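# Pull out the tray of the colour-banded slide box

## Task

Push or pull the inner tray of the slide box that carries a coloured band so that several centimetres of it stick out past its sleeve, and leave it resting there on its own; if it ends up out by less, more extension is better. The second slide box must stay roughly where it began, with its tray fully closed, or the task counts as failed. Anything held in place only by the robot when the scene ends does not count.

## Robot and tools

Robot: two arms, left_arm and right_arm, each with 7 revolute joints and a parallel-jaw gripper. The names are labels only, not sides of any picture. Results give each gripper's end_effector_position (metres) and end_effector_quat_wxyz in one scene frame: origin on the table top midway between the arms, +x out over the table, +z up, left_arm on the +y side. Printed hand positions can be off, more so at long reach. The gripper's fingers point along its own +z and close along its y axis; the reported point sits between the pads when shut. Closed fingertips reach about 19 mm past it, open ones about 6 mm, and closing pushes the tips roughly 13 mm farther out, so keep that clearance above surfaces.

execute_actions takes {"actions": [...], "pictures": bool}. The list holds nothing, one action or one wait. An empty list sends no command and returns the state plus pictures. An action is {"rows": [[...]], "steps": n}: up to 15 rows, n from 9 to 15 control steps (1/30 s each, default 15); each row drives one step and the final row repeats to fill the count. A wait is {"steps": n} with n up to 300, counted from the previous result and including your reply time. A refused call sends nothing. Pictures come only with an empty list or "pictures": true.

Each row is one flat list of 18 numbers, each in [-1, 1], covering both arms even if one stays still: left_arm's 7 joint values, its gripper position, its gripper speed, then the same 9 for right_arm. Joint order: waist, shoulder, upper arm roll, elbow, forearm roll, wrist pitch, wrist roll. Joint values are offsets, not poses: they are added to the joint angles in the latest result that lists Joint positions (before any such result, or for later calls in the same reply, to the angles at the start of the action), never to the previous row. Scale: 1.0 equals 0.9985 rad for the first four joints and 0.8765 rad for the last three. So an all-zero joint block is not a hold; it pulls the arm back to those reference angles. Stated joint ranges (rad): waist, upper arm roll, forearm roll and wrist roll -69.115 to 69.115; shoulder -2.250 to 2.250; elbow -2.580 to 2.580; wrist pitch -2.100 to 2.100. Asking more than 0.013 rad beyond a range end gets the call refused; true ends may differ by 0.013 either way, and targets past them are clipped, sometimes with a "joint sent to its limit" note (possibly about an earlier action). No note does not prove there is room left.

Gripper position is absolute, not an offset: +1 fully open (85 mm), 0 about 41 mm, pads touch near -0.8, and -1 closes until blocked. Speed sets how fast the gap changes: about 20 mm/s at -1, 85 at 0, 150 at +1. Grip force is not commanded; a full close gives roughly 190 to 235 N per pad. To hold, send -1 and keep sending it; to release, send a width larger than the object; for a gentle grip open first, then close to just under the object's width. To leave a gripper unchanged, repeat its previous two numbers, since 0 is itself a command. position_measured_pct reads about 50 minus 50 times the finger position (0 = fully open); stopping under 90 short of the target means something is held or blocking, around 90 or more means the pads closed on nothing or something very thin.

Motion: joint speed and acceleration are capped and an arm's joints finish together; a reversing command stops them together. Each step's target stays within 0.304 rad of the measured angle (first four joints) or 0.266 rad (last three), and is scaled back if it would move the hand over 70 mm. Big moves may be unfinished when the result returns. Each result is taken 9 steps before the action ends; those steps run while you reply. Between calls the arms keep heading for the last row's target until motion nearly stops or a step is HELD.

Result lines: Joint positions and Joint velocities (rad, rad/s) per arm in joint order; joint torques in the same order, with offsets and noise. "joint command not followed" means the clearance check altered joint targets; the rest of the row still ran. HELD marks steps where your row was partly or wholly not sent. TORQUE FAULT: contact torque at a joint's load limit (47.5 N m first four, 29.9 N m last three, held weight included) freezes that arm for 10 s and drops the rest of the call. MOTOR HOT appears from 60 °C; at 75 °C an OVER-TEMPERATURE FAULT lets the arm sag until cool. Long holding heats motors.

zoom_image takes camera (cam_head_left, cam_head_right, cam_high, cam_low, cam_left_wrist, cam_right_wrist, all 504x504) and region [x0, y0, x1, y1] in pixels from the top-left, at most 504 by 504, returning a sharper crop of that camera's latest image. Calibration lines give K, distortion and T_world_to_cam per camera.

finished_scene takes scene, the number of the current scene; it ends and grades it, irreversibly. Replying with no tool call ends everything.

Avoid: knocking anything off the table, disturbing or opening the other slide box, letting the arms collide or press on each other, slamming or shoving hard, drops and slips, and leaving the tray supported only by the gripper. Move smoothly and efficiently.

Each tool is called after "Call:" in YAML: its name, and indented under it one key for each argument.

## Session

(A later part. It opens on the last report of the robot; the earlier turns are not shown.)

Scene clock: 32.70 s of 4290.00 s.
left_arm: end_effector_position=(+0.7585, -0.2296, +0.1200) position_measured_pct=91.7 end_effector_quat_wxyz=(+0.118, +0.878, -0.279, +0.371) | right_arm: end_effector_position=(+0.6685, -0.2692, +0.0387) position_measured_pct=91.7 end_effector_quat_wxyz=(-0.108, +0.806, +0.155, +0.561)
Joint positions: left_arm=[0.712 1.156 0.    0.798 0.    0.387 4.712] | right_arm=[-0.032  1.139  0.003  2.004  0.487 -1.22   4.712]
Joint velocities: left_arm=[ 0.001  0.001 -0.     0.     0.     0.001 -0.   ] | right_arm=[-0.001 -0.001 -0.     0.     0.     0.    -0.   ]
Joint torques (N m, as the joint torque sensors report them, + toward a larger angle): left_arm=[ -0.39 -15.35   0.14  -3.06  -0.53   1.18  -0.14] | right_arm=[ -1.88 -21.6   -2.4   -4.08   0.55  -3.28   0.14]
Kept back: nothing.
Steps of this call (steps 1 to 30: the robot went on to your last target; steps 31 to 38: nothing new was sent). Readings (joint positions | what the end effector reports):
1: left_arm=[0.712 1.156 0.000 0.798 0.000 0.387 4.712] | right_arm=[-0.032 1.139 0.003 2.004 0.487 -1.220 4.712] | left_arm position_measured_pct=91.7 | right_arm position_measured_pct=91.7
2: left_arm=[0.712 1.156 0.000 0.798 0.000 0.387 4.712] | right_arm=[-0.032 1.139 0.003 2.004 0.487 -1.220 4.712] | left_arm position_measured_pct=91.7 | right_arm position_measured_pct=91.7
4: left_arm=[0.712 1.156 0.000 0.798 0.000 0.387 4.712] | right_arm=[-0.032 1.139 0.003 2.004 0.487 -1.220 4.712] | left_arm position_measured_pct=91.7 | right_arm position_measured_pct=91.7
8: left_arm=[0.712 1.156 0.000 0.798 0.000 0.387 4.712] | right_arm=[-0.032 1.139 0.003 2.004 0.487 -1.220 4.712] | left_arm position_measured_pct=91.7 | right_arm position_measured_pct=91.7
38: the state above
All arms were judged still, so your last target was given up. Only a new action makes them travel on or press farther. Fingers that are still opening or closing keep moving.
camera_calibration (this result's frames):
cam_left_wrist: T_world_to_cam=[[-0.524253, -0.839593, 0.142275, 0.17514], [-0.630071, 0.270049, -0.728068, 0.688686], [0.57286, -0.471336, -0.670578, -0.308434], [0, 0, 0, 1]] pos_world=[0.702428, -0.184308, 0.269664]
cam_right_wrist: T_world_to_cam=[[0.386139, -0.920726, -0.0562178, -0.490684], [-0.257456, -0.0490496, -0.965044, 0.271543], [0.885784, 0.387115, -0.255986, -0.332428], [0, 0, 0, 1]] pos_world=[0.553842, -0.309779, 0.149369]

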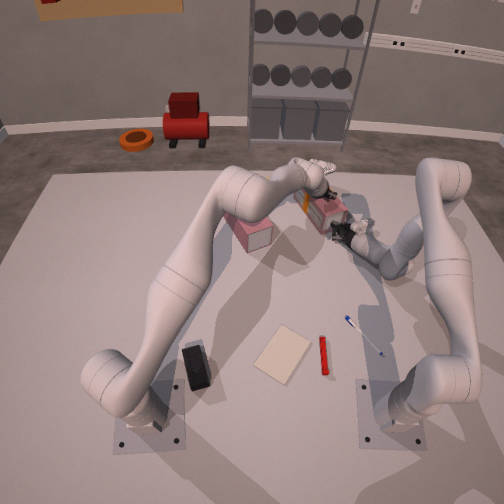

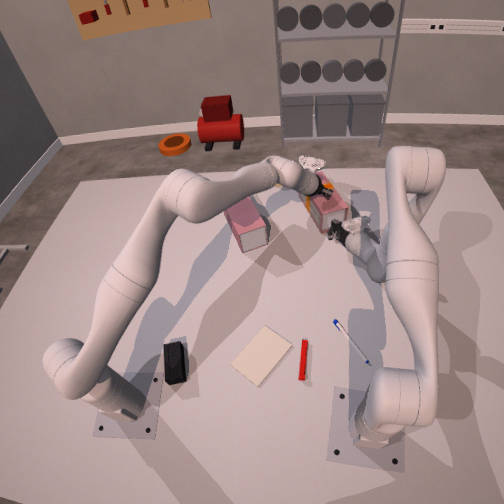

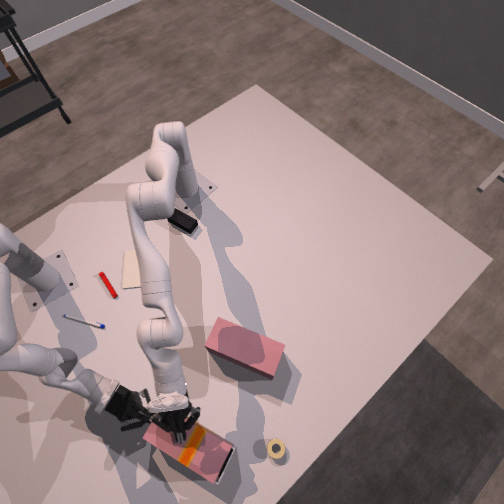

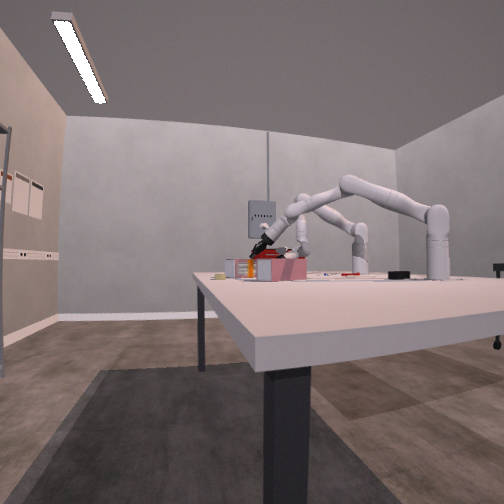

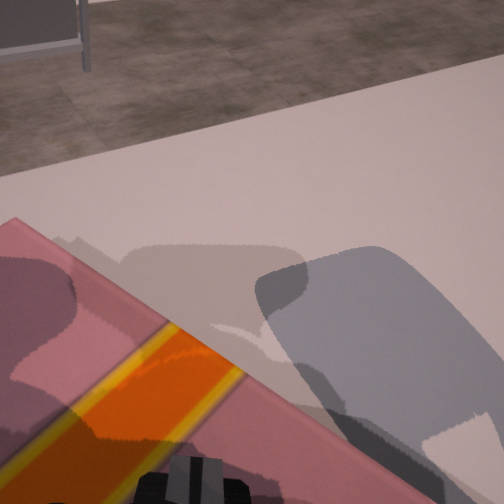

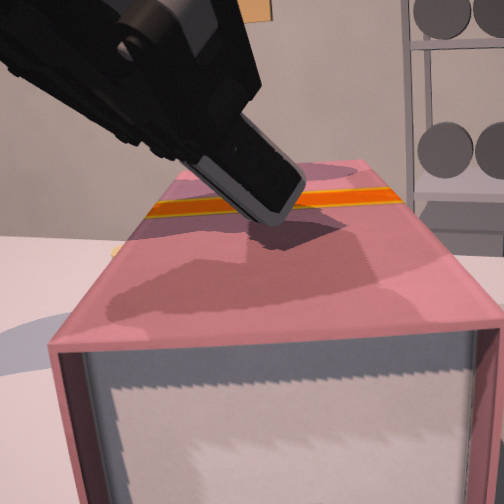

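Call:
execute_actions:
  actions:
    - {"rows":[[0,0.018,0,0.01,0,0.006,0,-1,0.3,-0.007,0.0012,-0.0003,-0.019,-0.004,0.018,-0.0093,-1,0.3],[0,0.018,0,0.01,0,0.006,0,-1,0.3,-0.014,0.0024,-0.0006,-0.038,-0.008,0.036,-0.0185,-1,0.3],[0,0.018,0,0.01,0,0.006,0,-1,0.3,-0.021,0.0035,-0.0009,-0.057,-0.012,0.054,-0.0278,-1,0.3],[0,0.018,0,0.01,0,0.006,0,-1,0.3,-0.028,0.0047,-0.0012,-0.076,-0.016,0.072,-0.037,-1,0.3],[0,0.018,0,0.01,0,0.006,0,-1,0.3,-0.0355,0.0059,-0.0015,-0.095,-0.020,0.090,-0.0463,-1,0.3],[0,0.018,0,0.01,0,0.006,0,-1,0.3,-0.0425,0.0071,-0.0018,-0.114,-0.024,0.108,-0.0556,-1,0.3],[0,0.018,0,0.01,0,0.006,0,-1,0.3,-0.0496,0.0083,-0.0021,-0.133,-0.028,0.126,-0.0648,-1,0.3],[0,0.018,0,0.01,0,0.006,0,-1,0.3,-0.0567,0.0094,-0.0024,-0.152,-0.032,0.144,-0.0741,-1,0.3],[0,0.018,0,0.01,0,0.006,0,-1,0.3,-0.0638,0.0106,-0.0027,-0.171,-0.036,0.162,-0.0833,-1,0.3],[0,0.018,0,0.01,0,0.006,0,-1,0.3,-0.0709,0.0118,-0.003,-0.1897,-0.0397,0.1804,-0.0926,-1,0.3]],"steps":15}

Call:
execute_actions:
  actions:
    - {"steps":15}
  pictures: true

Scene clock: 33.70 s of 4290.00 s.
left_arm: end_effector_position=(+0.7585, -0.2296, +0.1200) position_measured_pct=91.7 end_effector_quat_wxyz=(+0.118, +0.878, -0.279, +0.371) | right_arm: end_effector_position=(+0.6895, -0.2620, +0.0368) position_measured_pct=91.7 end_effector_quat_wxyz=(-0.107, +0.806, +0.156, +0.561)
Joint positions: left_arm=[0.712 1.156 0.    0.799 0.    0.387 4.712] | right_arm=[-0.056  1.144  0.004  1.939  0.474 -1.164  4.683]
Joint velocities: left_arm=[-0.001 -0.001  0.001  0.     0.    -0.    -0.   ] | right_arm=[-0.192  0.031 -0.012 -0.523 -0.097  0.438 -0.227]
Joint torques (N m, as the joint torque sensors report them, + toward a larger angle): left_arm=[ -0.34 -15.71   0.4   -3.24  -0.21   1.15  -0.04] | right_arm=[ -1.78 -21.44  -2.01  -4.53   0.28  -2.88   0.06]
Steps of this call (steps 1 to 24: nothing new was sent; steps 25 to 30: the first 6 steps of this action). Readings (joint positions | what the end effector reports):
25: left_arm=[0.712 1.156 0.000 0.799 0.000 0.387 4.712] | right_arm=[-0.032 1.139 0.003 2.003 0.487 -1.219 4.711] | left_arm position_measured_pct=91.7 | right_arm position_measured_pct=91.7
26: left_arm=[0.712 1.156 0.000 0.799 0.000 0.387 4.712] | right_arm=[-0.034 1.140 0.004 1.998 0.486 -1.214 4.709] | left_arm position_measured_pct=91.7 | right_arm position_measured_pct=91.7
28: left_arm=[0.712 1.156 0.000 0.799 0.000 0.387 4.712] | right_arm=[-0.044 1.142 0.004 1.973 0.481 -1.192 4.698] | left_arm position_measured_pct=91.7 | right_arm position_measured_pct=91.7
30: the state above

Scene clock: 34.20 s of 4290.00 s.
left_arm: end_effector_position=(+0.7619, -0.2261, +0.1200) position_measured_pct=91.7 end_effector_quat_wxyz=(+0.116, +0.878, -0.277, +0.373) | right_arm: end_effector_position=(+0.7273, -0.2453, +0.0368) position_measured_pct=91.7 end_effector_quat_wxyz=(-0.108, +0.807, +0.155, +0.560)
Joint positions: left_arm=[ 0.707  1.157 -0.002  0.798 -0.001  0.385  4.711] | right_arm=[-0.1    1.153  0.002  1.82   0.453 -1.061  4.631]
Joint velocities: left_arm=[-0.    -0.001  0.001 -0.     0.     0.    -0.001] | right_arm=[-0.001  0.001  0.001 -0.001 -0.     0.001 -0.001]
Joint torques (N m, as the joint torque sensors report them, + toward a larger angle): left_arm=[  2.24 -16.52   1.75  -2.19   0.3    2.21  -0.13] | right_arm=[ -2.25 -24.57  -2.38  -7.98  -0.22  -3.54   0.12]
Kept back: nothing.
Steps of this call (steps 1 to 9: the last 9 steps of your previous action; steps 10 to 15: the robot went on to your last target). Readings (joint positions | what the end effector reports):
1: left_arm=[0.712 1.156 0.000 0.799 0.000 0.387 4.712] | right_arm=[-0.062 1.145 0.003 1.921 0.471 -1.149 4.675] | left_arm position_measured_pct=91.7 | right_arm position_measured_pct=91.7
2: left_arm=[0.712 1.156 0.000 0.799 0.000 0.387 4.712] | right_arm=[-0.069 1.146 0.003 1.903 0.468 -1.134 4.668] | left_arm position_measured_pct=91.7 | right_arm position_measured_pct=91.7
4: left_arm=[0.711 1.156 0.000 0.799 0.000 0.386 4.711] | right_arm=[-0.083 1.149 0.002 1.867 0.461 -1.102 4.652] | left_arm position_measured_pct=91.7 | right_arm position_measured_pct=91.7
8: left_arm=[0.708 1.157 -0.002 0.798 -0.001 0.385 4.711] | right_arm=[-0.098 1.152 0.001 1.822 0.453 -1.062 4.632] | left_arm position_measured_pct=91.7 | right_arm position_measured_pct=91.7
15: the state above
camera_calibration (this result's frames):
cam_left_wrist: T_world_to_cam=[[-0.52096, -0.842067, 0.139724, 0.177114], [-0.628692, 0.267808, -0.730086, 0.688569], [0.577362, -0.468189, -0.668918, -0.311651], [0, 0, 0, 1]] pos_world=[0.705102, -0.181175, 0.269498]
cam_right_wrist: T_world_to_cam=[[0.385994, -0.920652, -0.058388, -0.491268], [-0.261742, -0.0486068, -0.963913, 0.289251], [0.88459, 0.387347, -0.259735, -0.393232], [0, 0, 0, 1]] pos_world=[0.613185, -0.28591, 0.147992]

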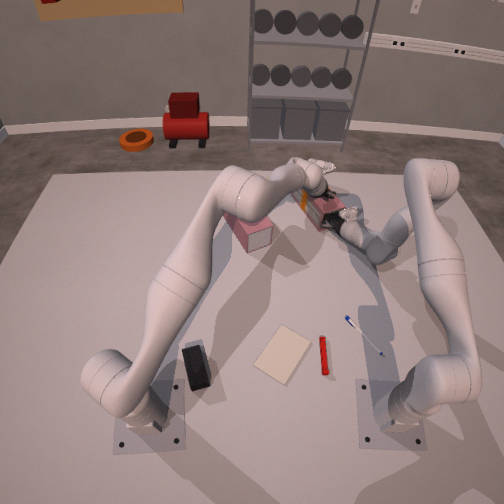

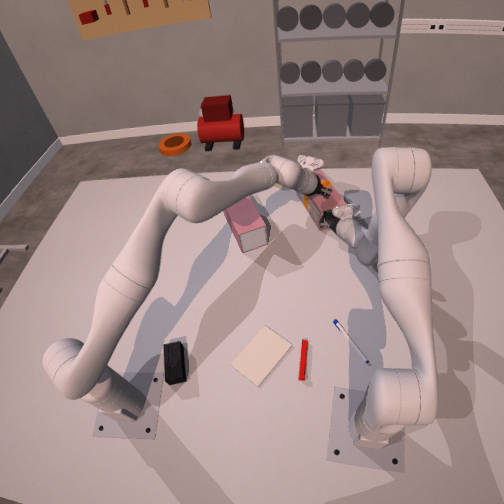

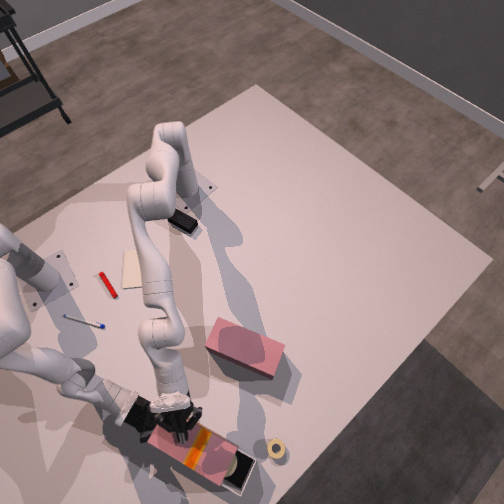

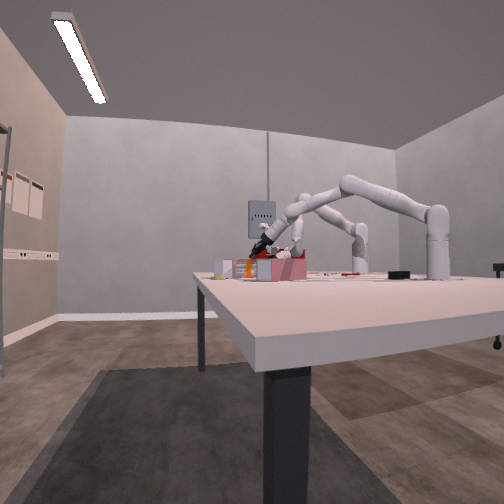

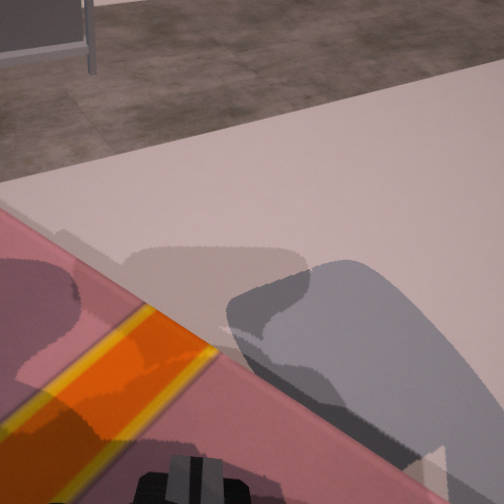

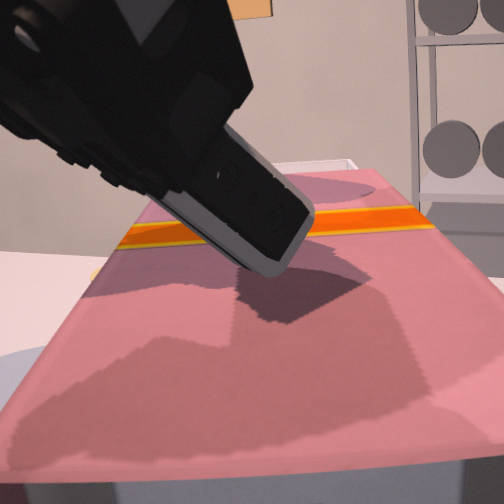

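Call:
zoom_image:
  camera: "cam_high"
  region: [110, 370, 300, 504]

Call:
zoom_image:
  camera: "cam_low"
  region: [190, 230, 330, 300]

Region (110, 370, 300, 504) of cam_high's 504x504 image, scaled by 2.653, with more detail than that image has; it fills the top 355 rows of this view, and the rest is white.

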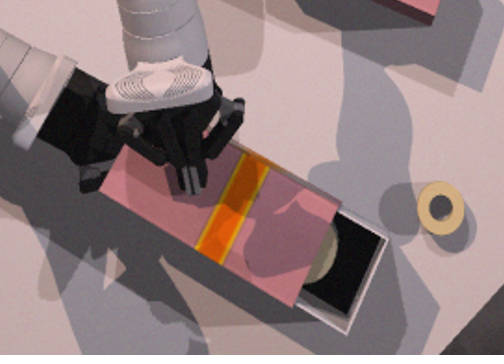

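Region (190, 230, 330, 300) of cam_low's 504x504 image, scaled by 3.600, with more detail than that image has.

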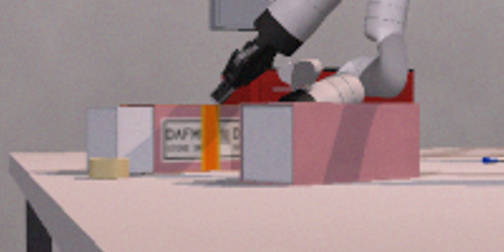

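Call:
execute_actions:
  actions:
    - {"rows":[[0,0.018,0,0.01,0,0.006,0,-1,0.3,0.011,-0.0025,0,0.030,0.0066,-0.030,0.015,-1,0.3],[0,0.018,0,0.01,0,0.006,0,-1,0.3,0.022,-0.005,0,0.061,0.013,-0.061,0.031,-1,0.3],[0,0.018,0,0.01,0,0.006,0,-1,0.3,0.033,-0.0075,-0.001,0.091,0.020,-0.091,0.046,-1,0.3],[0,0.018,0,0.01,0,0.006,0,-1,0.3,0.044,-0.010,-0.001,0.122,0.026,-0.121,0.061,-1,0.3],[0,0.018,0,0.01,0,0.006,0,-1,0.3,0.055,-0.0124,-0.002,0.152,0.033,-0.152,0.077,-1,0.3],[0,0.018,0,0.01,0,0.006,0,-1,0.3,0.0664,-0.0149,-0.002,0.1823,0.0394,-0.1819,0.0921,-1,0.3],[0,0.018,0,0.01,0,0.006,0,-1,0.3,0.086,-0.0127,-0.002,0.203,0.061,-0.203,0.108,-1,0.3],[0,0.018,0,0.01,0,0.006,0,-1,0.3,0.106,-0.0104,-0.002,0.224,0.083,-0.224,0.125,-1,0.3],[0,0.018,0,0.01,0,0.006,0,-1,0.3,0.126,-0.0082,-0.002,0.245,0.105,-0.246,0.141,-1,0.3],[0,0.018,0,0.01,0,0.006,0,-1,0.3,0.146,-0.006,-0.002,0.266,0.126,-0.267,0.157,-1,0.3],[0,0.018,0,0.01,0,0.006,0,-1,0.3,0.166,-0.0037,-0.002,0.287,0.148,-0.288,0.173,-1,0.3],[0,0.018,0,0.01,0,0.006,0,-1,0.3,0.186,-0.0015,-0.002,0.308,0.170,-0.309,0.190,-1,0.3],[0,0.018,0,0.01,0,0.006,0,-1,0.3,0.2055,0.0008,-0.002,0.3286,0.1917,-0.3307,0.2058,-1,0.3]],"steps":15}

Call:
execute_actions:
  actions:
    - {"steps":14}

Scene clock: 53.30 s of 4290.00 s.
left_arm: end_effector_position=(+0.7624, -0.2258, +0.1200) position_measured_pct=91.7 end_effector_quat_wxyz=(+0.116, +0.878, -0.277, +0.373) | right_arm: end_effector_position=(+0.7027, -0.2568, +0.0364) position_measured_pct=91.7 end_effector_quat_wxyz=(-0.108, +0.807, +0.155, +0.560)
Joint positions: left_arm=[ 0.707  1.157 -0.002  0.798 -0.001  0.383  4.711] | right_arm=[-0.069  1.146  0.     1.898  0.467 -1.126  4.663]
Joint velocities: left_arm=[ 0.001  0.    -0.002 -0.     0.    -0.001 -0.001] | right_arm=[ 0.302 -0.053  0.014  0.844  0.159 -0.723  0.376]
Joint torques (N m, as the joint torque sensors report them, + toward a larger angle): left_arm=[ -0.36 -15.55   0.63  -3.    -0.24   1.32   0.16] | right_arm=[ -0.3  -21.77  -1.23  -2.14   0.29  -3.09   0.39]
Steps of this call (steps 1 to 15: the robot went on to your last target; steps 16 to 90: nothing new was sent; then 15.90 s passed at rest; steps 91 to 96: the first 6 steps of this action). Readings (joint positions | what the end effector reports):
91: left_arm=[0.706 1.157 -0.002 0.798 -0.000 0.384 4.711] | right_arm=[-0.099 1.153 0.002 1.821 0.453 -1.061 4.631] | left_arm position_measured_pct=91.7 | right_arm position_measured_pct=91.7
92: left_arm=[0.706 1.157 -0.001 0.798 0.000 0.384 4.712] | right_arm=[-0.097 1.152 0.001 1.825 0.453 -1.066 4.633] | left_arm position_measured_pct=91.7 | right_arm position_measured_pct=91.7
94: left_arm=[0.707 1.157 -0.002 0.798 -0.001 0.383 4.711] | right_arm=[-0.087 1.150 0.000 1.850 0.458 -1.087 4.643] | left_arm position_measured_pct=91.7 | right_arm position_measured_pct=91.7
96: the state above

Scene clock: 53.77 s of 4290.00 s.
left_arm: end_effector_position=(+0.7624, -0.2258, +0.1200) position_measured_pct=91.7 end_effector_quat_wxyz=(+0.116, +0.878, -0.277, +0.373) | right_arm: end_effector_position=(+0.6083, -0.2985, +0.0385) position_measured_pct=91.7 end_effector_quat_wxyz=(-0.117, +0.802, +0.167, +0.562)
Joint positions: left_arm=[ 0.707  1.157 -0.002  0.798 -0.001  0.383  4.711] | right_arm=[ 0.101  1.153  0.     2.147  0.621 -1.35   4.811]
Joint velocities: left_arm=[-0.001 -0.    -0.    -0.     0.001  0.    -0.   ] | right_arm=[ 0.034 -0.    -0.012  0.012 -0.001 -0.011 -0.   ]
Joint torques (N m, as the joint torque sensors report them, + toward a larger angle): left_arm=[ -0.07 -15.67   0.65  -3.07  -0.33   1.44  -0.06] | right_arm=[  0.24 -19.7   -1.76  -0.6    0.51  -2.95   0.23]
Kept back: nothing.
Steps of this call (steps 1 to 9: the last 9 steps of your previous action; steps 10 to 14: the robot went on to your last target). Readings (joint positions | what the end effector reports):
1: left_arm=[0.707 1.157 -0.002 0.798 -0.001 0.383 4.711] | right_arm=[-0.058 1.144 0.001 1.926 0.473 -1.151 4.677] | left_arm position_measured_pct=91.7 | right_arm position_measured_pct=91.7
2: left_arm=[0.707 1.157 -0.002 0.798 -0.001 0.383 4.711] | right_arm=[-0.045 1.143 0.000 1.954 0.480 -1.176 4.691] | left_arm position_measured_pct=91.7 | right_arm position_measured_pct=91.7
4: left_arm=[0.707 1.157 -0.002 0.798 -0.001 0.383 4.711] | right_arm=[-0.012 1.143 -0.000 2.007 0.502 -1.224 4.720] | left_arm position_measured_pct=91.7 | right_arm position_measured_pct=91.7
8: left_arm=[0.707 1.157 -0.002 0.798 -0.001 0.383 4.711] | right_arm=[0.066 1.149 0.001 2.102 0.579 -1.309 4.781] | left_arm position_measured_pct=91.7 | right_arm position_measured_pct=91.7
14: the state above

Call:
execute_actions:
  actions:
    - {"rows":[[0,0.018,0.002,0.01,0,0.006,0,-1,0.3,0,-0.05,0,0,0,0,0,-1,0.3],[0,0.018,0.002,0.01,0,0.006,0,-1,0.3,0,-0.10,0,0,0,0,0,-1,0.3],[0,0.018,0.002,0.01,0,0.006,0,-1,0.3,0,-0.15,0,0,0,0,0,-1,0.3],[0,0.018,0.002,0.01,0,0.006,0,-1,0.3,0,-0.20,0,0,0,0,0,-1,0.3],[0,0.018,0.002,0.01,0,0.006,0,-1,0.3,0,-0.25,0,0,0,0,0,-1,0.3],[0,0.018,0.002,0.01,0,0.006,0,-1,0.3,0,-0.30,0,0,0,0,0,-1,0.3],[0,0.018,0.002,0.01,0,0.006,0,-1,0.3,-0.0096,-0.304,0,-0.022,-0.0185,0.051,0.004,-1,0.3],[0,0.018,0.002,0.01,0,0.006,0,-1,0.3,-0.019,-0.308,0,-0.045,-0.037,0.103,0.007,-1,0.3],[0.0048,0.0124,0.002,0.0335,0,-0.0247,0,-1,0.3,-0.032,-0.313,0,-0.075,-0.062,0.171,0.012,-1,0.3],[0.0096,0.0068,0.002,0.057,0,-0.0563,0,-1,0.3,-0.045,-0.319,0,-0.105,-0.086,0.240,0.017,-1,0.3],[0.0144,0.0012,0.002,0.0806,0,-0.0879,0,-1,0.3,-0.058,-0.324,0,-0.135,-0.111,0.308,0.022,-1,0.3],[0.0192,-0.0044,0.002,0.104,0,-0.1195,0,-1,0.3,-0.071,-0.329,0,-0.165,-0.136,0.376,0.027,-1,0.3],[0.024,-0.010,0.002,0.1277,0,-0.1511,0,-1,0.3,-0.084,-0.335,0,-0.194,-0.160,0.445,0.032,-1,0.3],[0.0288,-0.0156,0.002,0.1512,0,-0.1826,0,-1,0.3,-0.096,-0.340,0,-0.224,-0.185,0.513,0.037,-1,0.3],[0.0336,-0.0212,0.002,0.1748,0,-0.2142,0,-1,0.3,-0.109,-0.345,0,-0.254,-0.210,0.582,0.042,-1,0.3]],"steps":15}

Call:
execute_actions:
  actions:
    - {"steps":18}

Scene clock: 59.27 s of 4290.00 s.
left_arm: end_effector_position=(+0.7624, -0.2258, +0.1200) position_measured_pct=91.7 end_effector_quat_wxyz=(+0.117, +0.878, -0.277, +0.373) | right_arm: end_effector_position=(+0.6266, -0.3038, +0.0887) position_measured_pct=91.7 end_effector_quat_wxyz=(-0.101, +0.779, +0.177, +0.593)
Joint positions: left_arm=[ 0.706  1.157 -0.     0.799 -0.001  0.382  4.711] | right_arm=[ 0.103  1.065  0.     2.149  0.621 -1.349  4.811]
Joint velocities: left_arm=[-0.001  0.001  0.002 -0.     0.     0.    -0.001] | right_arm=[-0.003 -0.82  -0.002 -0.014 -0.003 -0.027 -0.   ]
Joint torques (N m, as the joint torque sensors report them, + toward a larger angle): left_arm=[  0.22 -15.72   0.42  -2.68  -0.21   1.3    0.02] | right_arm=[ -0.13 -21.19  -1.48  -1.52   0.13  -3.16   0.11]
Steps of this call (steps 1 to 30: the robot went on to your last target; steps 31 to 90: nothing new was sent; then 2.30 s passed at rest; steps 91 to 96: the first 6 steps of this action). Readings (joint positions | what the end effector reports):
91: left_arm=[0.707 1.157 -0.002 0.798 -0.001 0.383 4.711] | right_arm=[0.105 1.152 0.000 2.148 0.621 -1.350 4.811] | left_arm position_measured_pct=91.7 | right_arm position_measured_pct=91.7
92: left_arm=[0.706 1.157 -0.001 0.798 -0.001 0.383 4.711] | right_arm=[0.105 1.145 0.000 2.149 0.621 -1.349 4.811] | left_arm position_measured_pct=91.7 | right_arm position_measured_pct=91.7
94: left_arm=[0.706 1.157 -0.000 0.799 -0.001 0.382 4.711] | right_arm=[0.103 1.115 0.001 2.149 0.621 -1.349 4.811] | left_arm position_measured_pct=91.7 | right_arm position_measured_pct=91.7
96: the state above

Scene clock: 59.87 s of 4290.00 s.
left_arm: end_effector_position=(+0.7422, -0.2397, +0.1192) position_measured_pct=91.7 end_effector_quat_wxyz=(+0.131, +0.859, -0.284, +0.405) | right_arm: end_effector_position=(+0.7392, -0.3327, +0.1909) position_measured_pct=91.7 end_effector_quat_wxyz=(+0.033, +0.782, +0.214, +0.585)
Joint positions: left_arm=[ 0.734  1.116 -0.003  0.96  -0.001  0.186  4.711] | right_arm=[-0.004  0.812 -0.     1.898  0.439 -0.851  4.847]
Joint velocities: left_arm=[ 0.005 -0.005 -0.     0.008  0.     0.001 -0.001] | right_arm=[-0.047 -0.048 -0.001 -0.134 -0.105  0.376  0.021]
Joint torques (N m, as the joint torque sensors report them, + toward a larger angle): left_arm=[  3.51 -13.29   2.91  -0.39   0.1    2.86  -0.06] | right_arm=[  0.27 -19.97  -0.3   -4.63   0.16  -3.14  -0.12]
Kept back: nothing.
Steps of this call (steps 1 to 9: the last 9 steps of your previous action; steps 10 to 18: the robot went on to your last target). Readings (joint positions | what the end effector reports):
1: left_arm=[0.706 1.157 -0.000 0.799 -0.001 0.382 4.711] | right_arm=[0.102 1.039 0.000 2.148 0.621 -1.350 4.811] | left_arm position_measured_pct=91.7 | right_arm position_measured_pct=91.7
2: left_arm=[0.706 1.157 -0.000 0.799 -0.001 0.382 4.711] | right_arm=[0.102 1.012 0.000 2.147 0.620 -1.349 4.811] | left_arm position_measured_pct=91.7 | right_arm position_measured_pct=91.7
4: left_arm=[0.707 1.155 -0.001 0.805 -0.001 0.375 4.711] | right_arm=[0.098 0.957 0.001 2.139 0.616 -1.337 4.812] | left_arm position_measured_pct=91.7 | right_arm position_measured_pct=91.7
8: left_arm=[0.718 1.137 -0.004 0.873 -0.002 0.293 4.711] | right_arm=[0.067 0.887 0.001 2.073 0.570 -1.218 4.821] | left_arm position_measured_pct=91.7 | right_arm position_measured_pct=91.7
18: the state above

Call:
execute_actions:
  actions:
    - {"rows":[[0.0124,0.0131,0.003,0.0407,0,-0.0274,0,-1,0.3,-0.189,-0.081,0,-0.437,-0.359,1.0,0.073,-1,0.3],[0.0181,0.0064,0.003,0.0689,0,-0.0653,0,-1,0.3,-0.189,-0.081,0,-0.437,-0.359,1.0,0.073,-1,0.3],[0.0239,-0.0004,0.003,0.0971,0,-0.1031,0,-1,0.3,-0.189,-0.081,0,-0.437,-0.359,1.0,0.073,-1,0.3],[0.0296,-0.0071,0.003,0.1253,0,-0.141,0,-1,0.3,-0.189,-0.081,0,-0.437,-0.359,1.0,0.073,-1,0.3],[0.0354,-0.0138,0.003,0.1535,0,-0.1789,0,-1,0.3,-0.189,-0.081,0,-0.437,-0.359,1.0,0.073,-1,0.3],[0.0412,-0.0205,0.003,0.1817,0,-0.2168,0,-1,0.3,-0.189,-0.081,0,-0.437,-0.359,1.0,0.073,-1,0.3],[0.0469,-0.0272,0.003,0.2099,0,-0.2547,0,-1,0.3,-0.189,-0.081,0,-0.437,-0.359,1.0,0.073,-1,0.3],[0.0527,-0.034,0.003,0.2381,0,-0.2926,0,-1,0.3,-0.189,-0.081,0,-0.437,-0.359,1.0,0.073,-1,0.3],[0.0584,-0.0407,0.003,0.2663,0,-0.3305,0,-1,0.3,-0.189,-0.081,0,-0.437,-0.359,1.0,0.073,-1,0.3],[0.0642,-0.0474,0.003,0.2945,0,-0.3684,0,-1,0.3,-0.189,-0.081,0,-0.437,-0.359,1.0,0.073,-1,0.3],[0.070,-0.0541,0.003,0.3227,0,-0.4063,0,-1,0.3,-0.189,-0.081,0,-0.437,-0.359,1.0,0.073,-1,0.3],[0.0757,-0.0608,0.003,0.3509,0,-0.4442,0,-1,0.3,-0.189,-0.081,0,-0.437,-0.359,1.0,0.073,-1,0.3],[0.0815,-0.0676,0.003,0.3791,0,-0.4821,0,-1,0.3,-0.189,-0.081,0,-0.437,-0.359,1.0,0.073,-1,0.3],[0.0872,-0.0743,0.003,0.4073,0,-0.52,0,-1,0.3,-0.189,-0.081,0,-0.437,-0.359,1.0,0.073,-1,0.3],[0.093,-0.081,0.003,0.4355,0,-0.5579,0,-1,0.3,-0.189,-0.081,0,-0.437,-0.359,1.0,0.073,-1,0.3]],"steps":15}

Call:
execute_actions:
  actions:
    - {"steps":22}
  pictures: true

Scene clock: 62.00 s of 4290.00 s.
left_arm: end_effector_position=(+0.7277, -0.2464, +0.1190) position_measured_pct=91.7 end_effector_quat_wxyz=(+0.139, +0.850, -0.289, +0.419) | right_arm: end_effector_position=(+0.7711, -0.3186, +0.2234) position_measured_pct=91.7 end_effector_quat_wxyz=(+0.049, +0.773, +0.210, +0.596)
Joint positions: left_arm=[ 0.75   1.095 -0.004  1.042 -0.002  0.091  4.711] | right_arm=[-0.06   0.789  0.002  1.812  0.366 -0.767  4.864]
Joint velocities: left_arm=[ 0.157 -0.179  0.003  0.757  0.002 -0.917 -0.001] | right_arm=[-0.45  -0.178 -0.032 -0.873 -0.749  0.747  0.158]
Joint torques (N m, as the joint torque sensors report them, + toward a larger angle): left_arm=[  4.48 -13.05   2.98  -0.32   0.13   2.64  -0.17] | right_arm=[ -0.05 -24.19  -0.63  -8.84  -0.75  -3.24   0.28]
Steps of this call (steps 1 to 30: the robot went on to your last target; steps 31 to 58: nothing new was sent; steps 59 to 64: the first 6 steps of this action). Readings (joint positions | what the end effector reports):
59: left_arm=[0.734 1.115 -0.003 0.961 -0.001 0.185 4.711] | right_arm=[-0.008 0.809 0.000 1.893 0.436 -0.839 4.848] | left_arm position_measured_pct=91.7 | right_arm position_measured_pct=91.7
60: left_arm=[0.735 1.114 -0.004 0.967 -0.002 0.179 4.711] | right_arm=[-0.012 0.807 0.001 1.888 0.432 -0.834 4.849] | left_arm position_measured_pct=91.7 | right_arm position_measured_pct=91.7
62: left_arm=[0.741 1.106 -0.004 0.995 -0.002 0.147 4.711] | right_arm=[-0.030 0.800 0.002 1.861 0.409 -0.810 4.855] | left_arm position_measured_pct=91.7 | right_arm position_measured_pct=91.7
64: the state above

Scene clock: 62.73 s of 4290.00 s.
left_arm: end_effector_position=(+0.6413, -0.2630, +0.0972) position_measured_pct=91.7 end_effector_quat_wxyz=(+0.173, +0.816, -0.313, +0.454) | right_arm: end_effector_position=(+0.8062, -0.2942, +0.2275) position_measured_pct=91.7 end_effector_quat_wxyz=(+0.061, +0.878, +0.168, +0.444)
Joint positions: left_arm=[ 0.826  1.035 -0.     1.394 -0.001 -0.303  4.711] | right_arm=[-0.192  0.732 -0.     1.463  0.125  0.017  4.911]
Joint velocities: left_arm=[ 0.004 -0.002  0.     0.001  0.    -0.001 -0.   ] | right_arm=[-0.009  0.005  0.    -0.016 -0.018  0.321  0.003]
Joint torques (N m, as the joint torque sensors report them, + toward a larger angle): left_arm=[ -0.81 -26.35   0.17  -8.    -0.43  -2.45  -0.05] | right_arm=[ -0.4  -25.21  -0.07 -10.85   0.18  -3.27   0.37]
Kept back: nothing.
Steps of this call (steps 1 to 9: the last 9 steps of your previous action; steps 10 to 22: the robot went on to your last target). Readings (joint positions | what the end effector reports):
1: left_arm=[0.755 1.089 -0.004 1.067 -0.002 0.060 4.711] | right_arm=[-0.074 0.783 0.001 1.782 0.341 -0.741 4.869] | left_arm position_measured_pct=91.7 | right_arm position_measured_pct=91.7
2: left_arm=[0.761 1.083 -0.004 1.094 -0.002 0.028 4.711] | right_arm=[-0.086 0.778 0.000 1.753 0.317 -0.716 4.874] | left_arm position_measured_pct=91.7 | right_arm position_measured_pct=91.7
4: left_arm=[0.772 1.070 -0.004 1.147 -0.002 -0.036 4.711] | right_arm=[-0.109 0.768 0.000 1.691 0.274 -0.660 4.882] | left_arm position_measured_pct=91.7 | right_arm position_measured_pct=91.7
8: left_arm=[0.795 1.046 -0.003 1.258 -0.001 -0.166 4.711] | right_arm=[-0.152 0.748 -0.000 1.570 0.195 -0.510 4.898] | left_arm position_measured_pct=91.7 | right_arm position_measured_pct=91.7
22: the state above
camera_calibration (this result's frames):
cam_left_wrist: T_world_to_cam=[[-0.641429, -0.752562, 0.149059, 0.186249], [-0.466405, 0.228256, -0.854614, 0.503585], [0.609127, -0.617697, -0.497409, -0.350897], [0, 0, 0, 1]] pos_world=[0.56808, -0.19153, 0.22807]
cam_right_wrist: T_world_to_cam=[[0.242534, -0.949733, 0.197948, -0.50681], [-0.484586, -0.29536, -0.823371, 0.566402], [0.840449, 0.103773, -0.531862, -0.380475], [0, 0, 0, 1]] pos_world=[0.717159, -0.274559, 0.364321]

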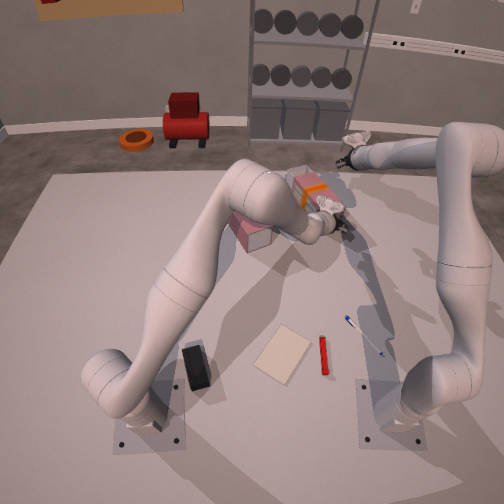

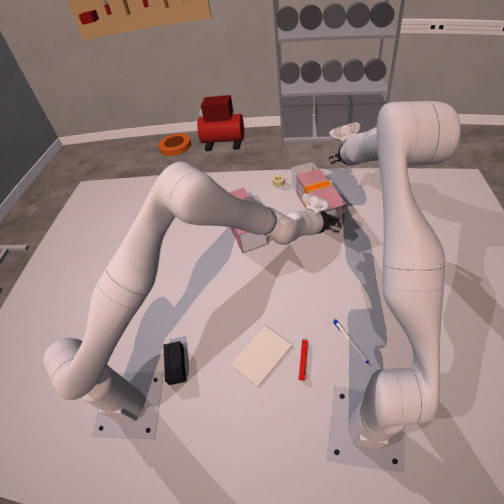

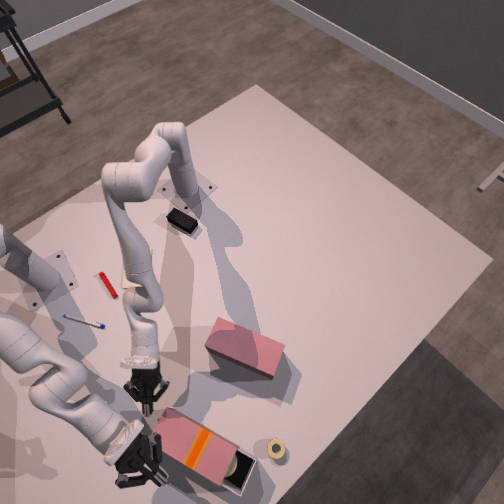

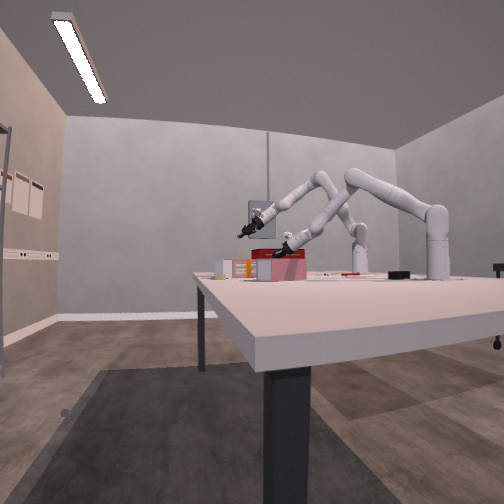

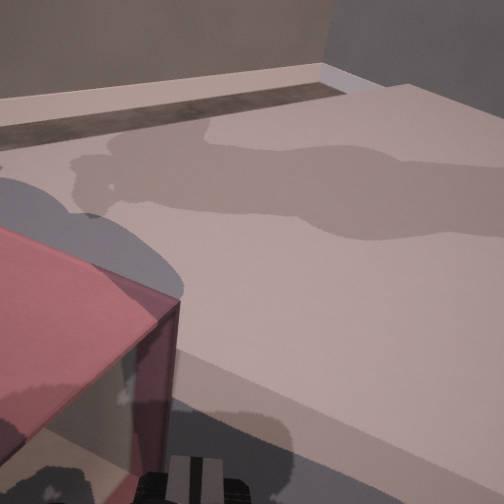

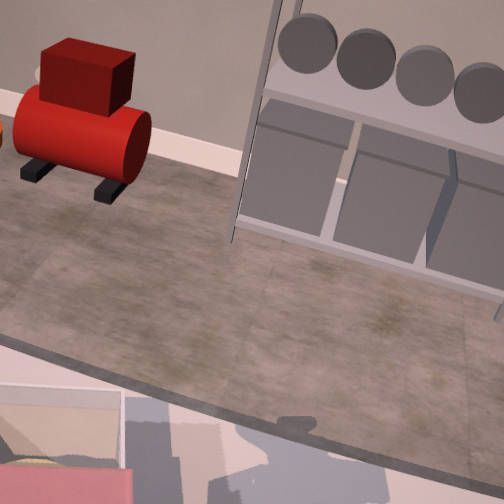

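Call:
execute_actions:
  actions:
    - {"rows":[[-0.326,-0.335,0,0.056,0,0.46,0,-1,0.3,-0.028,-0.012,0,-0.063,-0.051,0.152,0.010,-1,0.3]],"steps":15}

Call:
execute_actions:
  actions:
    - {"steps":15}
  pictures: true

Call:
zoom_image:
  camera: "cam_high"
  region: [130, 384, 290, 504]

Scene clock: 69.10 s of 4290.00 s.
left_arm: end_effector_position=(+0.6779, -0.2163, +0.1369) position_measured_pct=91.7 end_effector_quat_wxyz=(+0.157, +0.827, -0.283, +0.459) | right_arm: end_effector_position=(+0.8042, -0.2772, +0.2354) position_measured_pct=91.7 end_effector_quat_wxyz=(+0.050, +0.890, +0.165, +0.422)
Joint positions: left_arm=[ 0.753  0.959  0.002  1.409 -0.002 -0.239  4.711] | right_arm=[-0.217  0.721 -0.001  1.407  0.085  0.136  4.919]
Joint velocities: left_arm=[-0.578 -0.593 -0.036  0.077  0.005  0.532  0.   ] | right_arm=[-0.083 -0.047 -0.036 -0.213 -0.17   0.444  0.034]
Joint torques (N m, as the joint torque sensors report them, + toward a larger angle): left_arm=[  0.96 -24.25   1.12  -7.6   -0.3   -2.03  -0.15] | right_arm=[  2.23 -21.25   1.88  -7.45   0.23  -1.85   0.04]
Steps of this call (steps 1 to 30: the robot went on to your last target; steps 31 to 90: nothing new was sent; then 3.17 s passed at rest; steps 91 to 96: the first 6 steps of this action). Readings (joint positions | what the end effector reports):
91: left_arm=[0.825 1.034 0.000 1.395 -0.001 -0.302 4.711] | right_arm=[-0.193 0.731 0.000 1.461 0.124 0.027 4.912] | left_arm position_measured_pct=91.7 | right_arm position_measured_pct=91.7
92: left_arm=[0.820 1.028 0.002 1.397 -0.002 -0.297 4.711] | right_arm=[-0.196 0.730 0.001 1.456 0.121 0.038 4.912] | left_arm position_measured_pct=91.7 | right_arm position_measured_pct=91.7
94: left_arm=[0.792 0.999 0.004 1.403 -0.002 -0.273 4.711] | right_arm=[-0.207 0.726 0.002 1.431 0.103 0.088 4.916] | left_arm position_measured_pct=91.7 | right_arm position_measured_pct=91.7
96: the state above

Scene clock: 69.60 s of 4290.00 s.
left_arm: end_effector_position=(+0.7425, -0.0181, +0.2357) position_measured_pct=91.7 end_effector_quat_wxyz=(+0.084, +0.884, -0.182, +0.422) | right_arm: end_effector_position=(+0.8037, -0.2755, +0.2363) position_measured_pct=91.7 end_effector_quat_wxyz=(+0.048, +0.892, +0.164, +0.419)
Joint positions: left_arm=[ 0.504  0.706 -0.004  1.448 -0.002  0.098  4.711] | right_arm=[-0.22   0.72  -0.     1.401  0.08   0.151  4.92 ]
Joint velocities: left_arm=[-0.022 -0.018  0.045  0.028  0.002  0.048 -0.001] | right_arm=[-0.002 -0.     0.    -0.    -0.     0.001  0.   ]
Joint torques (N m, as the joint torque sensors report them, + toward a larger angle): left_arm=[  1.61 -22.18   1.14  -9.09  -0.22  -2.22  -0.16] | right_arm=[ -0.14 -23.78  -0.11  -9.68   0.41  -2.41   0.14]
Kept back: nothing.
Steps of this call (steps 1 to 9: the last 9 steps of your previous action; steps 10 to 15: the robot went on to your last target). Readings (joint positions | what the end effector reports):
1: left_arm=[0.734 0.939 0.002 1.412 -0.002 -0.220 4.711] | right_arm=[-0.218 0.720 -0.002 1.403 0.081 0.146 4.920] | left_arm position_measured_pct=91.7 | right_arm position_measured_pct=91.7
2: left_arm=[0.714 0.919 0.002 1.415 -0.002 -0.200 4.711] | right_arm=[-0.219 0.720 -0.002 1.402 0.080 0.148 4.920] | left_arm position_measured_pct=91.7 | right_arm position_measured_pct=91.7
4: left_arm=[0.674 0.878 0.002 1.421 -0.002 -0.152 4.711] | right_arm=[-0.219 0.720 -0.001 1.401 0.080 0.150 4.920] | left_arm position_measured_pct=91.7 | right_arm position_measured_pct=91.7
8: left_arm=[0.593 0.796 0.001 1.434 -0.002 -0.036 4.711] | right_arm=[-0.219 0.720 -0.000 1.401 0.080 0.151 4.920] | left_arm position_measured_pct=91.7 | right_arm position_measured_pct=91.7
15: the state above
camera_calibration (this result's frames):
cam_left_wrist: T_world_to_cam=[[-0.349822, -0.925972, 0.14213, 0.19676], [-0.609181, 0.109584, -0.785424, 0.700779], [0.711705, -0.361341, -0.602419, -0.239158], [0, 0, 0, 1]] pos_world=[0.665942, 0.0189824, 0.37837]
cam_right_wrist: T_world_to_cam=[[0.250753, -0.953787, 0.165569, -0.490226], [-0.533349, -0.27885, -0.798612, 0.61585], [0.807875, 0.111948, -0.578624, -0.336137], [0, 0, 0, 1]] pos_world=[0.722945, -0.258211, 0.378495]

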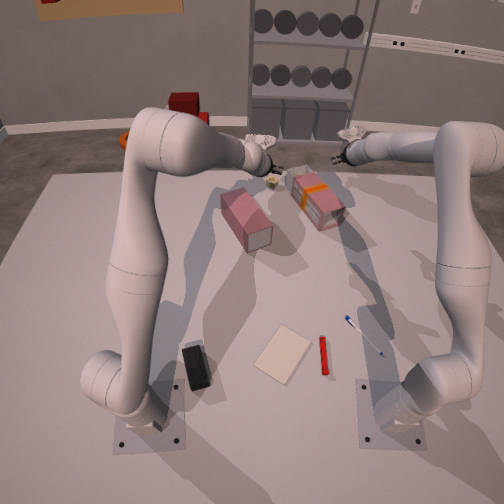

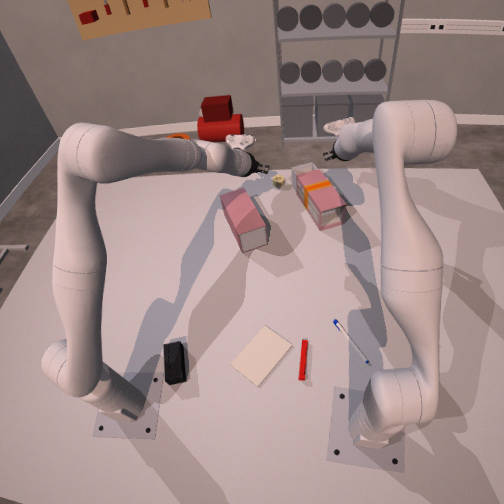

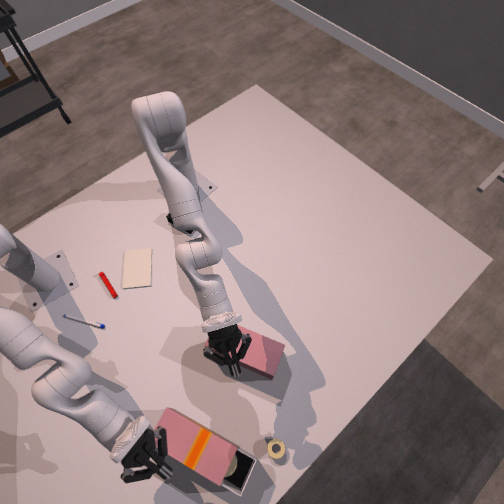

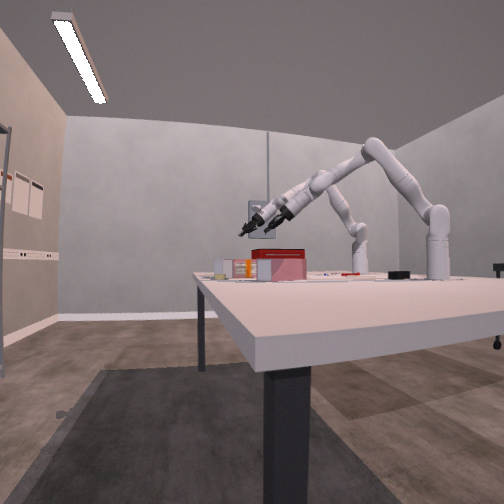

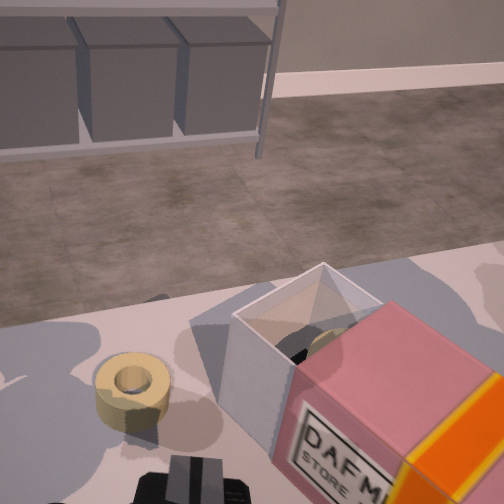

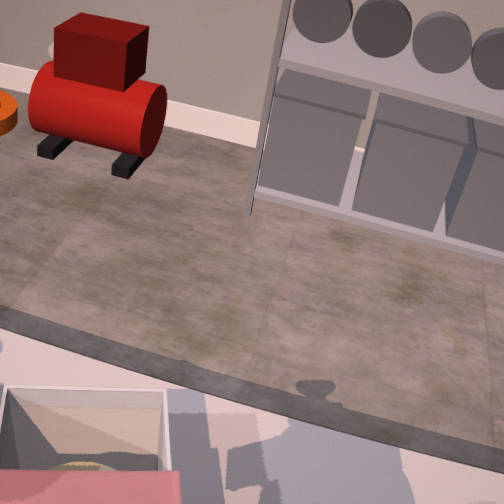

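Region (130, 384, 290, 504) of cam_high's 504x504 image, scaled by 3.150, with more detail than that image has; it fills the top 378 rows of this view, and the rest is white.

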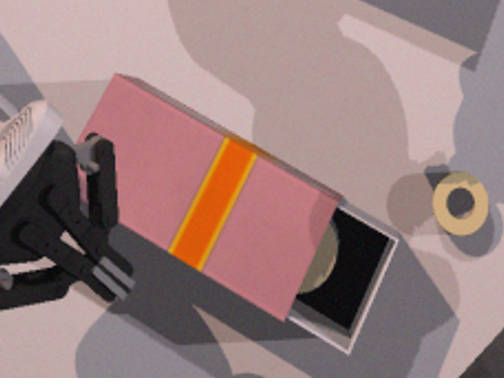

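Call:
execute_actions:
  actions:
    - {"rows":[[0,0,0,0,0,0,0,-1,0.3,-0.094,0.3535,0,-0.4998,-0.0913,0.283,-0.063,-1,0.3]],"steps":15}

Call:
execute_actions:
  actions:
    - {"steps":16}
  pictures: true

Scene clock: 73.40 s of 4290.00 s.
left_arm: end_effector_position=(+0.7425, -0.0179, +0.2358) position_measured_pct=91.7 end_effector_quat_wxyz=(+0.084, +0.884, -0.182, +0.422) | right_arm: end_effector_position=(+0.8151, -0.2557, +0.1943) position_measured_pct=91.7 end_effector_quat_wxyz=(+0.035, +0.906, +0.162, +0.390)
Joint positions: left_arm=[ 0.504  0.706 -0.004  1.449 -0.002  0.098  4.711] | right_arm=[-0.245  0.809  0.002  1.315  0.06   0.215  4.906]
Joint velocities: left_arm=[ 0.003  0.001 -0.001 -0.003 -0.    -0.001 -0.001] | right_arm=[-0.228  0.882 -0.016 -0.89  -0.202  0.606 -0.138]
Joint torques (N m, as the joint torque sensors report them, + toward a larger angle): left_arm=[ -0.48 -23.47   0.32  -9.46  -0.25  -1.94  -0.06] | right_arm=[ -1.49 -19.33  -1.07  -8.66   0.23  -2.07   0.04]
Steps of this call (steps 1 to 15: the robot went on to your last target; steps 16 to 90: nothing new was sent; then 0.60 s passed at rest; steps 91 to 96: the first 6 steps of this action). Readings (joint positions | what the end effector reports):
91: left_arm=[0.502 0.702 -0.001 1.450 -0.001 0.100 4.711] | right_arm=[-0.220 0.722 -0.000 1.399 0.080 0.151 4.920] | left_arm position_measured_pct=91.7 | right_arm position_measured_pct=91.7
92: left_arm=[0.503 0.705 -0.003 1.448 -0.001 0.099 4.711] | right_arm=[-0.222 0.728 0.001 1.393 0.079 0.155 4.919] | left_arm position_measured_pct=91.7 | right_arm position_measured_pct=91.7
94: left_arm=[0.504 0.706 -0.004 1.449 -0.002 0.099 4.711] | right_arm=[-0.230 0.758 0.001 1.364 0.072 0.177 4.914] | left_arm position_measured_pct=91.7 | right_arm position_measured_pct=91.7
96: the state above

Scene clock: 73.93 s of 4290.00 s.
left_arm: end_effector_position=(+0.7425, -0.0181, +0.2357) position_measured_pct=91.7 end_effector_quat_wxyz=(+0.084, +0.884, -0.182, +0.422) | right_arm: end_effector_position=(+0.8864, -0.1823, +0.1414) position_measured_pct=91.7 end_effector_quat_wxyz=(-0.005, +0.914, +0.152, +0.376)
Joint positions: left_arm=[ 0.504  0.706 -0.004  1.448 -0.002  0.098  4.711] | right_arm=[-0.313  1.069 -0.001  0.903  0.     0.398  4.865]
Joint velocities: left_arm=[ 0.     0.001  0.    -0.001  0.     0.001 -0.   ] | right_arm=[ 0.     0.033  0.008 -0.024  0.     0.005  0.   ]
Joint torques (N m, as the joint torque sensors report them, + toward a larger angle): left_arm=[ -0.8  -23.59   0.66  -9.69  -0.23  -2.18   0.11] | right_arm=[ -0.13 -28.89  -0.49  -9.06   0.2   -2.24   0.05]
Kept back: nothing.
Steps of this call (steps 1 to 9: the last 9 steps of your previous action; steps 10 to 16: the robot went on to your last target). Readings (joint positions | what the end effector reports):
1: left_arm=[0.504 0.706 -0.004 1.448 -0.002 0.098 4.711] | right_arm=[-0.252 0.838 0.001 1.285 0.053 0.235 4.901] | left_arm position_measured_pct=91.7 | right_arm position_measured_pct=91.7
2: left_arm=[0.504 0.706 -0.004 1.448 -0.002 0.098 4.711] | right_arm=[-0.260 0.867 0.000 1.253 0.047 0.255 4.897] | left_arm position_measured_pct=91.7 | right_arm position_measured_pct=91.7
4: left_arm=[0.504 0.706 -0.004 1.448 -0.002 0.098 4.711] | right_arm=[-0.274 0.923 0.000 1.176 0.034 0.294 4.888] | left_arm position_measured_pct=91.7 | right_arm position_measured_pct=91.7
8: left_arm=[0.504 0.706 -0.004 1.448 -0.002 0.098 4.711] | right_arm=[-0.298 1.014 -0.000 1.010 0.013 0.359 4.874] | left_arm position_measured_pct=91.7 | right_arm position_measured_pct=91.7
16: the state above
camera_calibration (this result's frames):
cam_left_wrist: T_world_to_cam=[[-0.349821, -0.925972, 0.142131, 0.19676], [-0.609179, 0.109582, -0.785426, 0.70078], [0.711707, -0.361341, -0.602416, -0.23916], [0, 0, 0, 1]] pos_world=[0.665943, 0.0189828, 0.378371]
cam_right_wrist: T_world_to_cam=[[0.273017, -0.960862, 0.0469711, -0.410718], [-0.617438, -0.212461, -0.757384, 0.690985], [0.737721, 0.177777, -0.651278, -0.383872], [0, 0, 0, 1]] pos_world=[0.821964, -0.179592, 0.292626]

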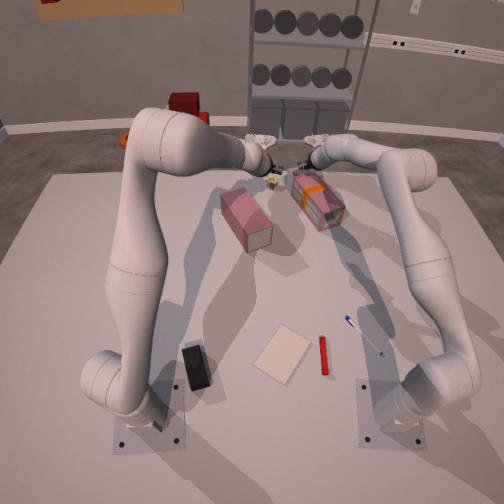

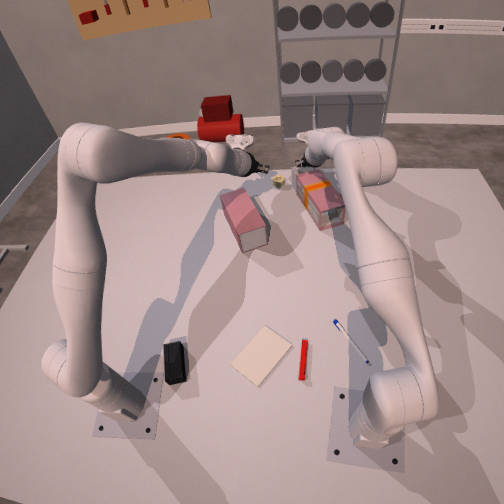

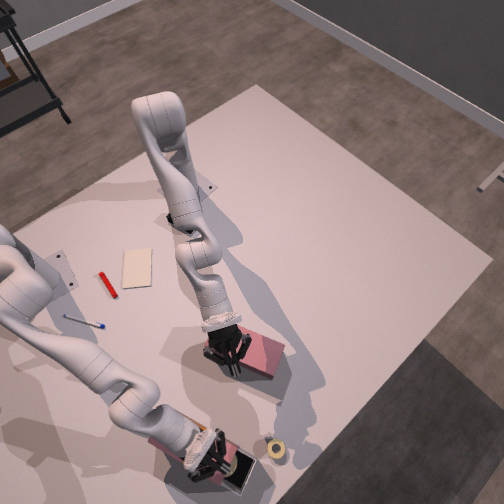

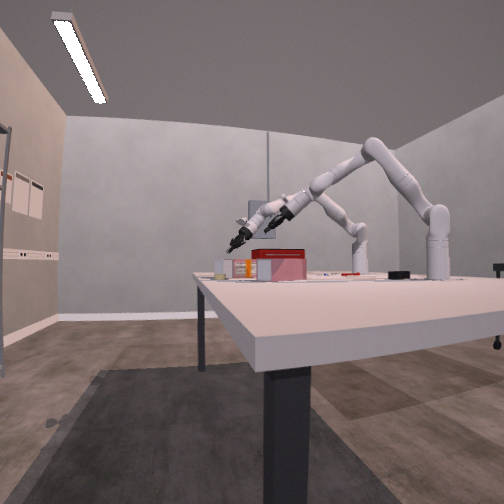

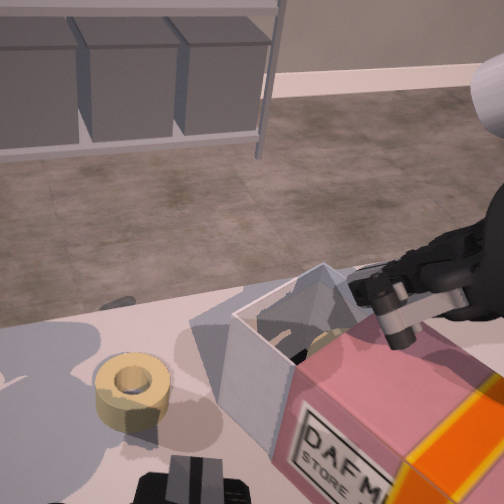

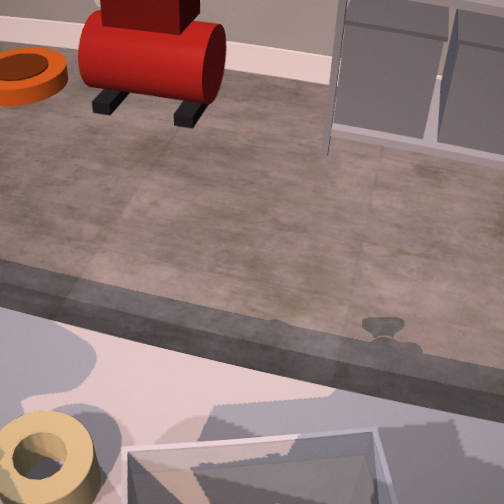

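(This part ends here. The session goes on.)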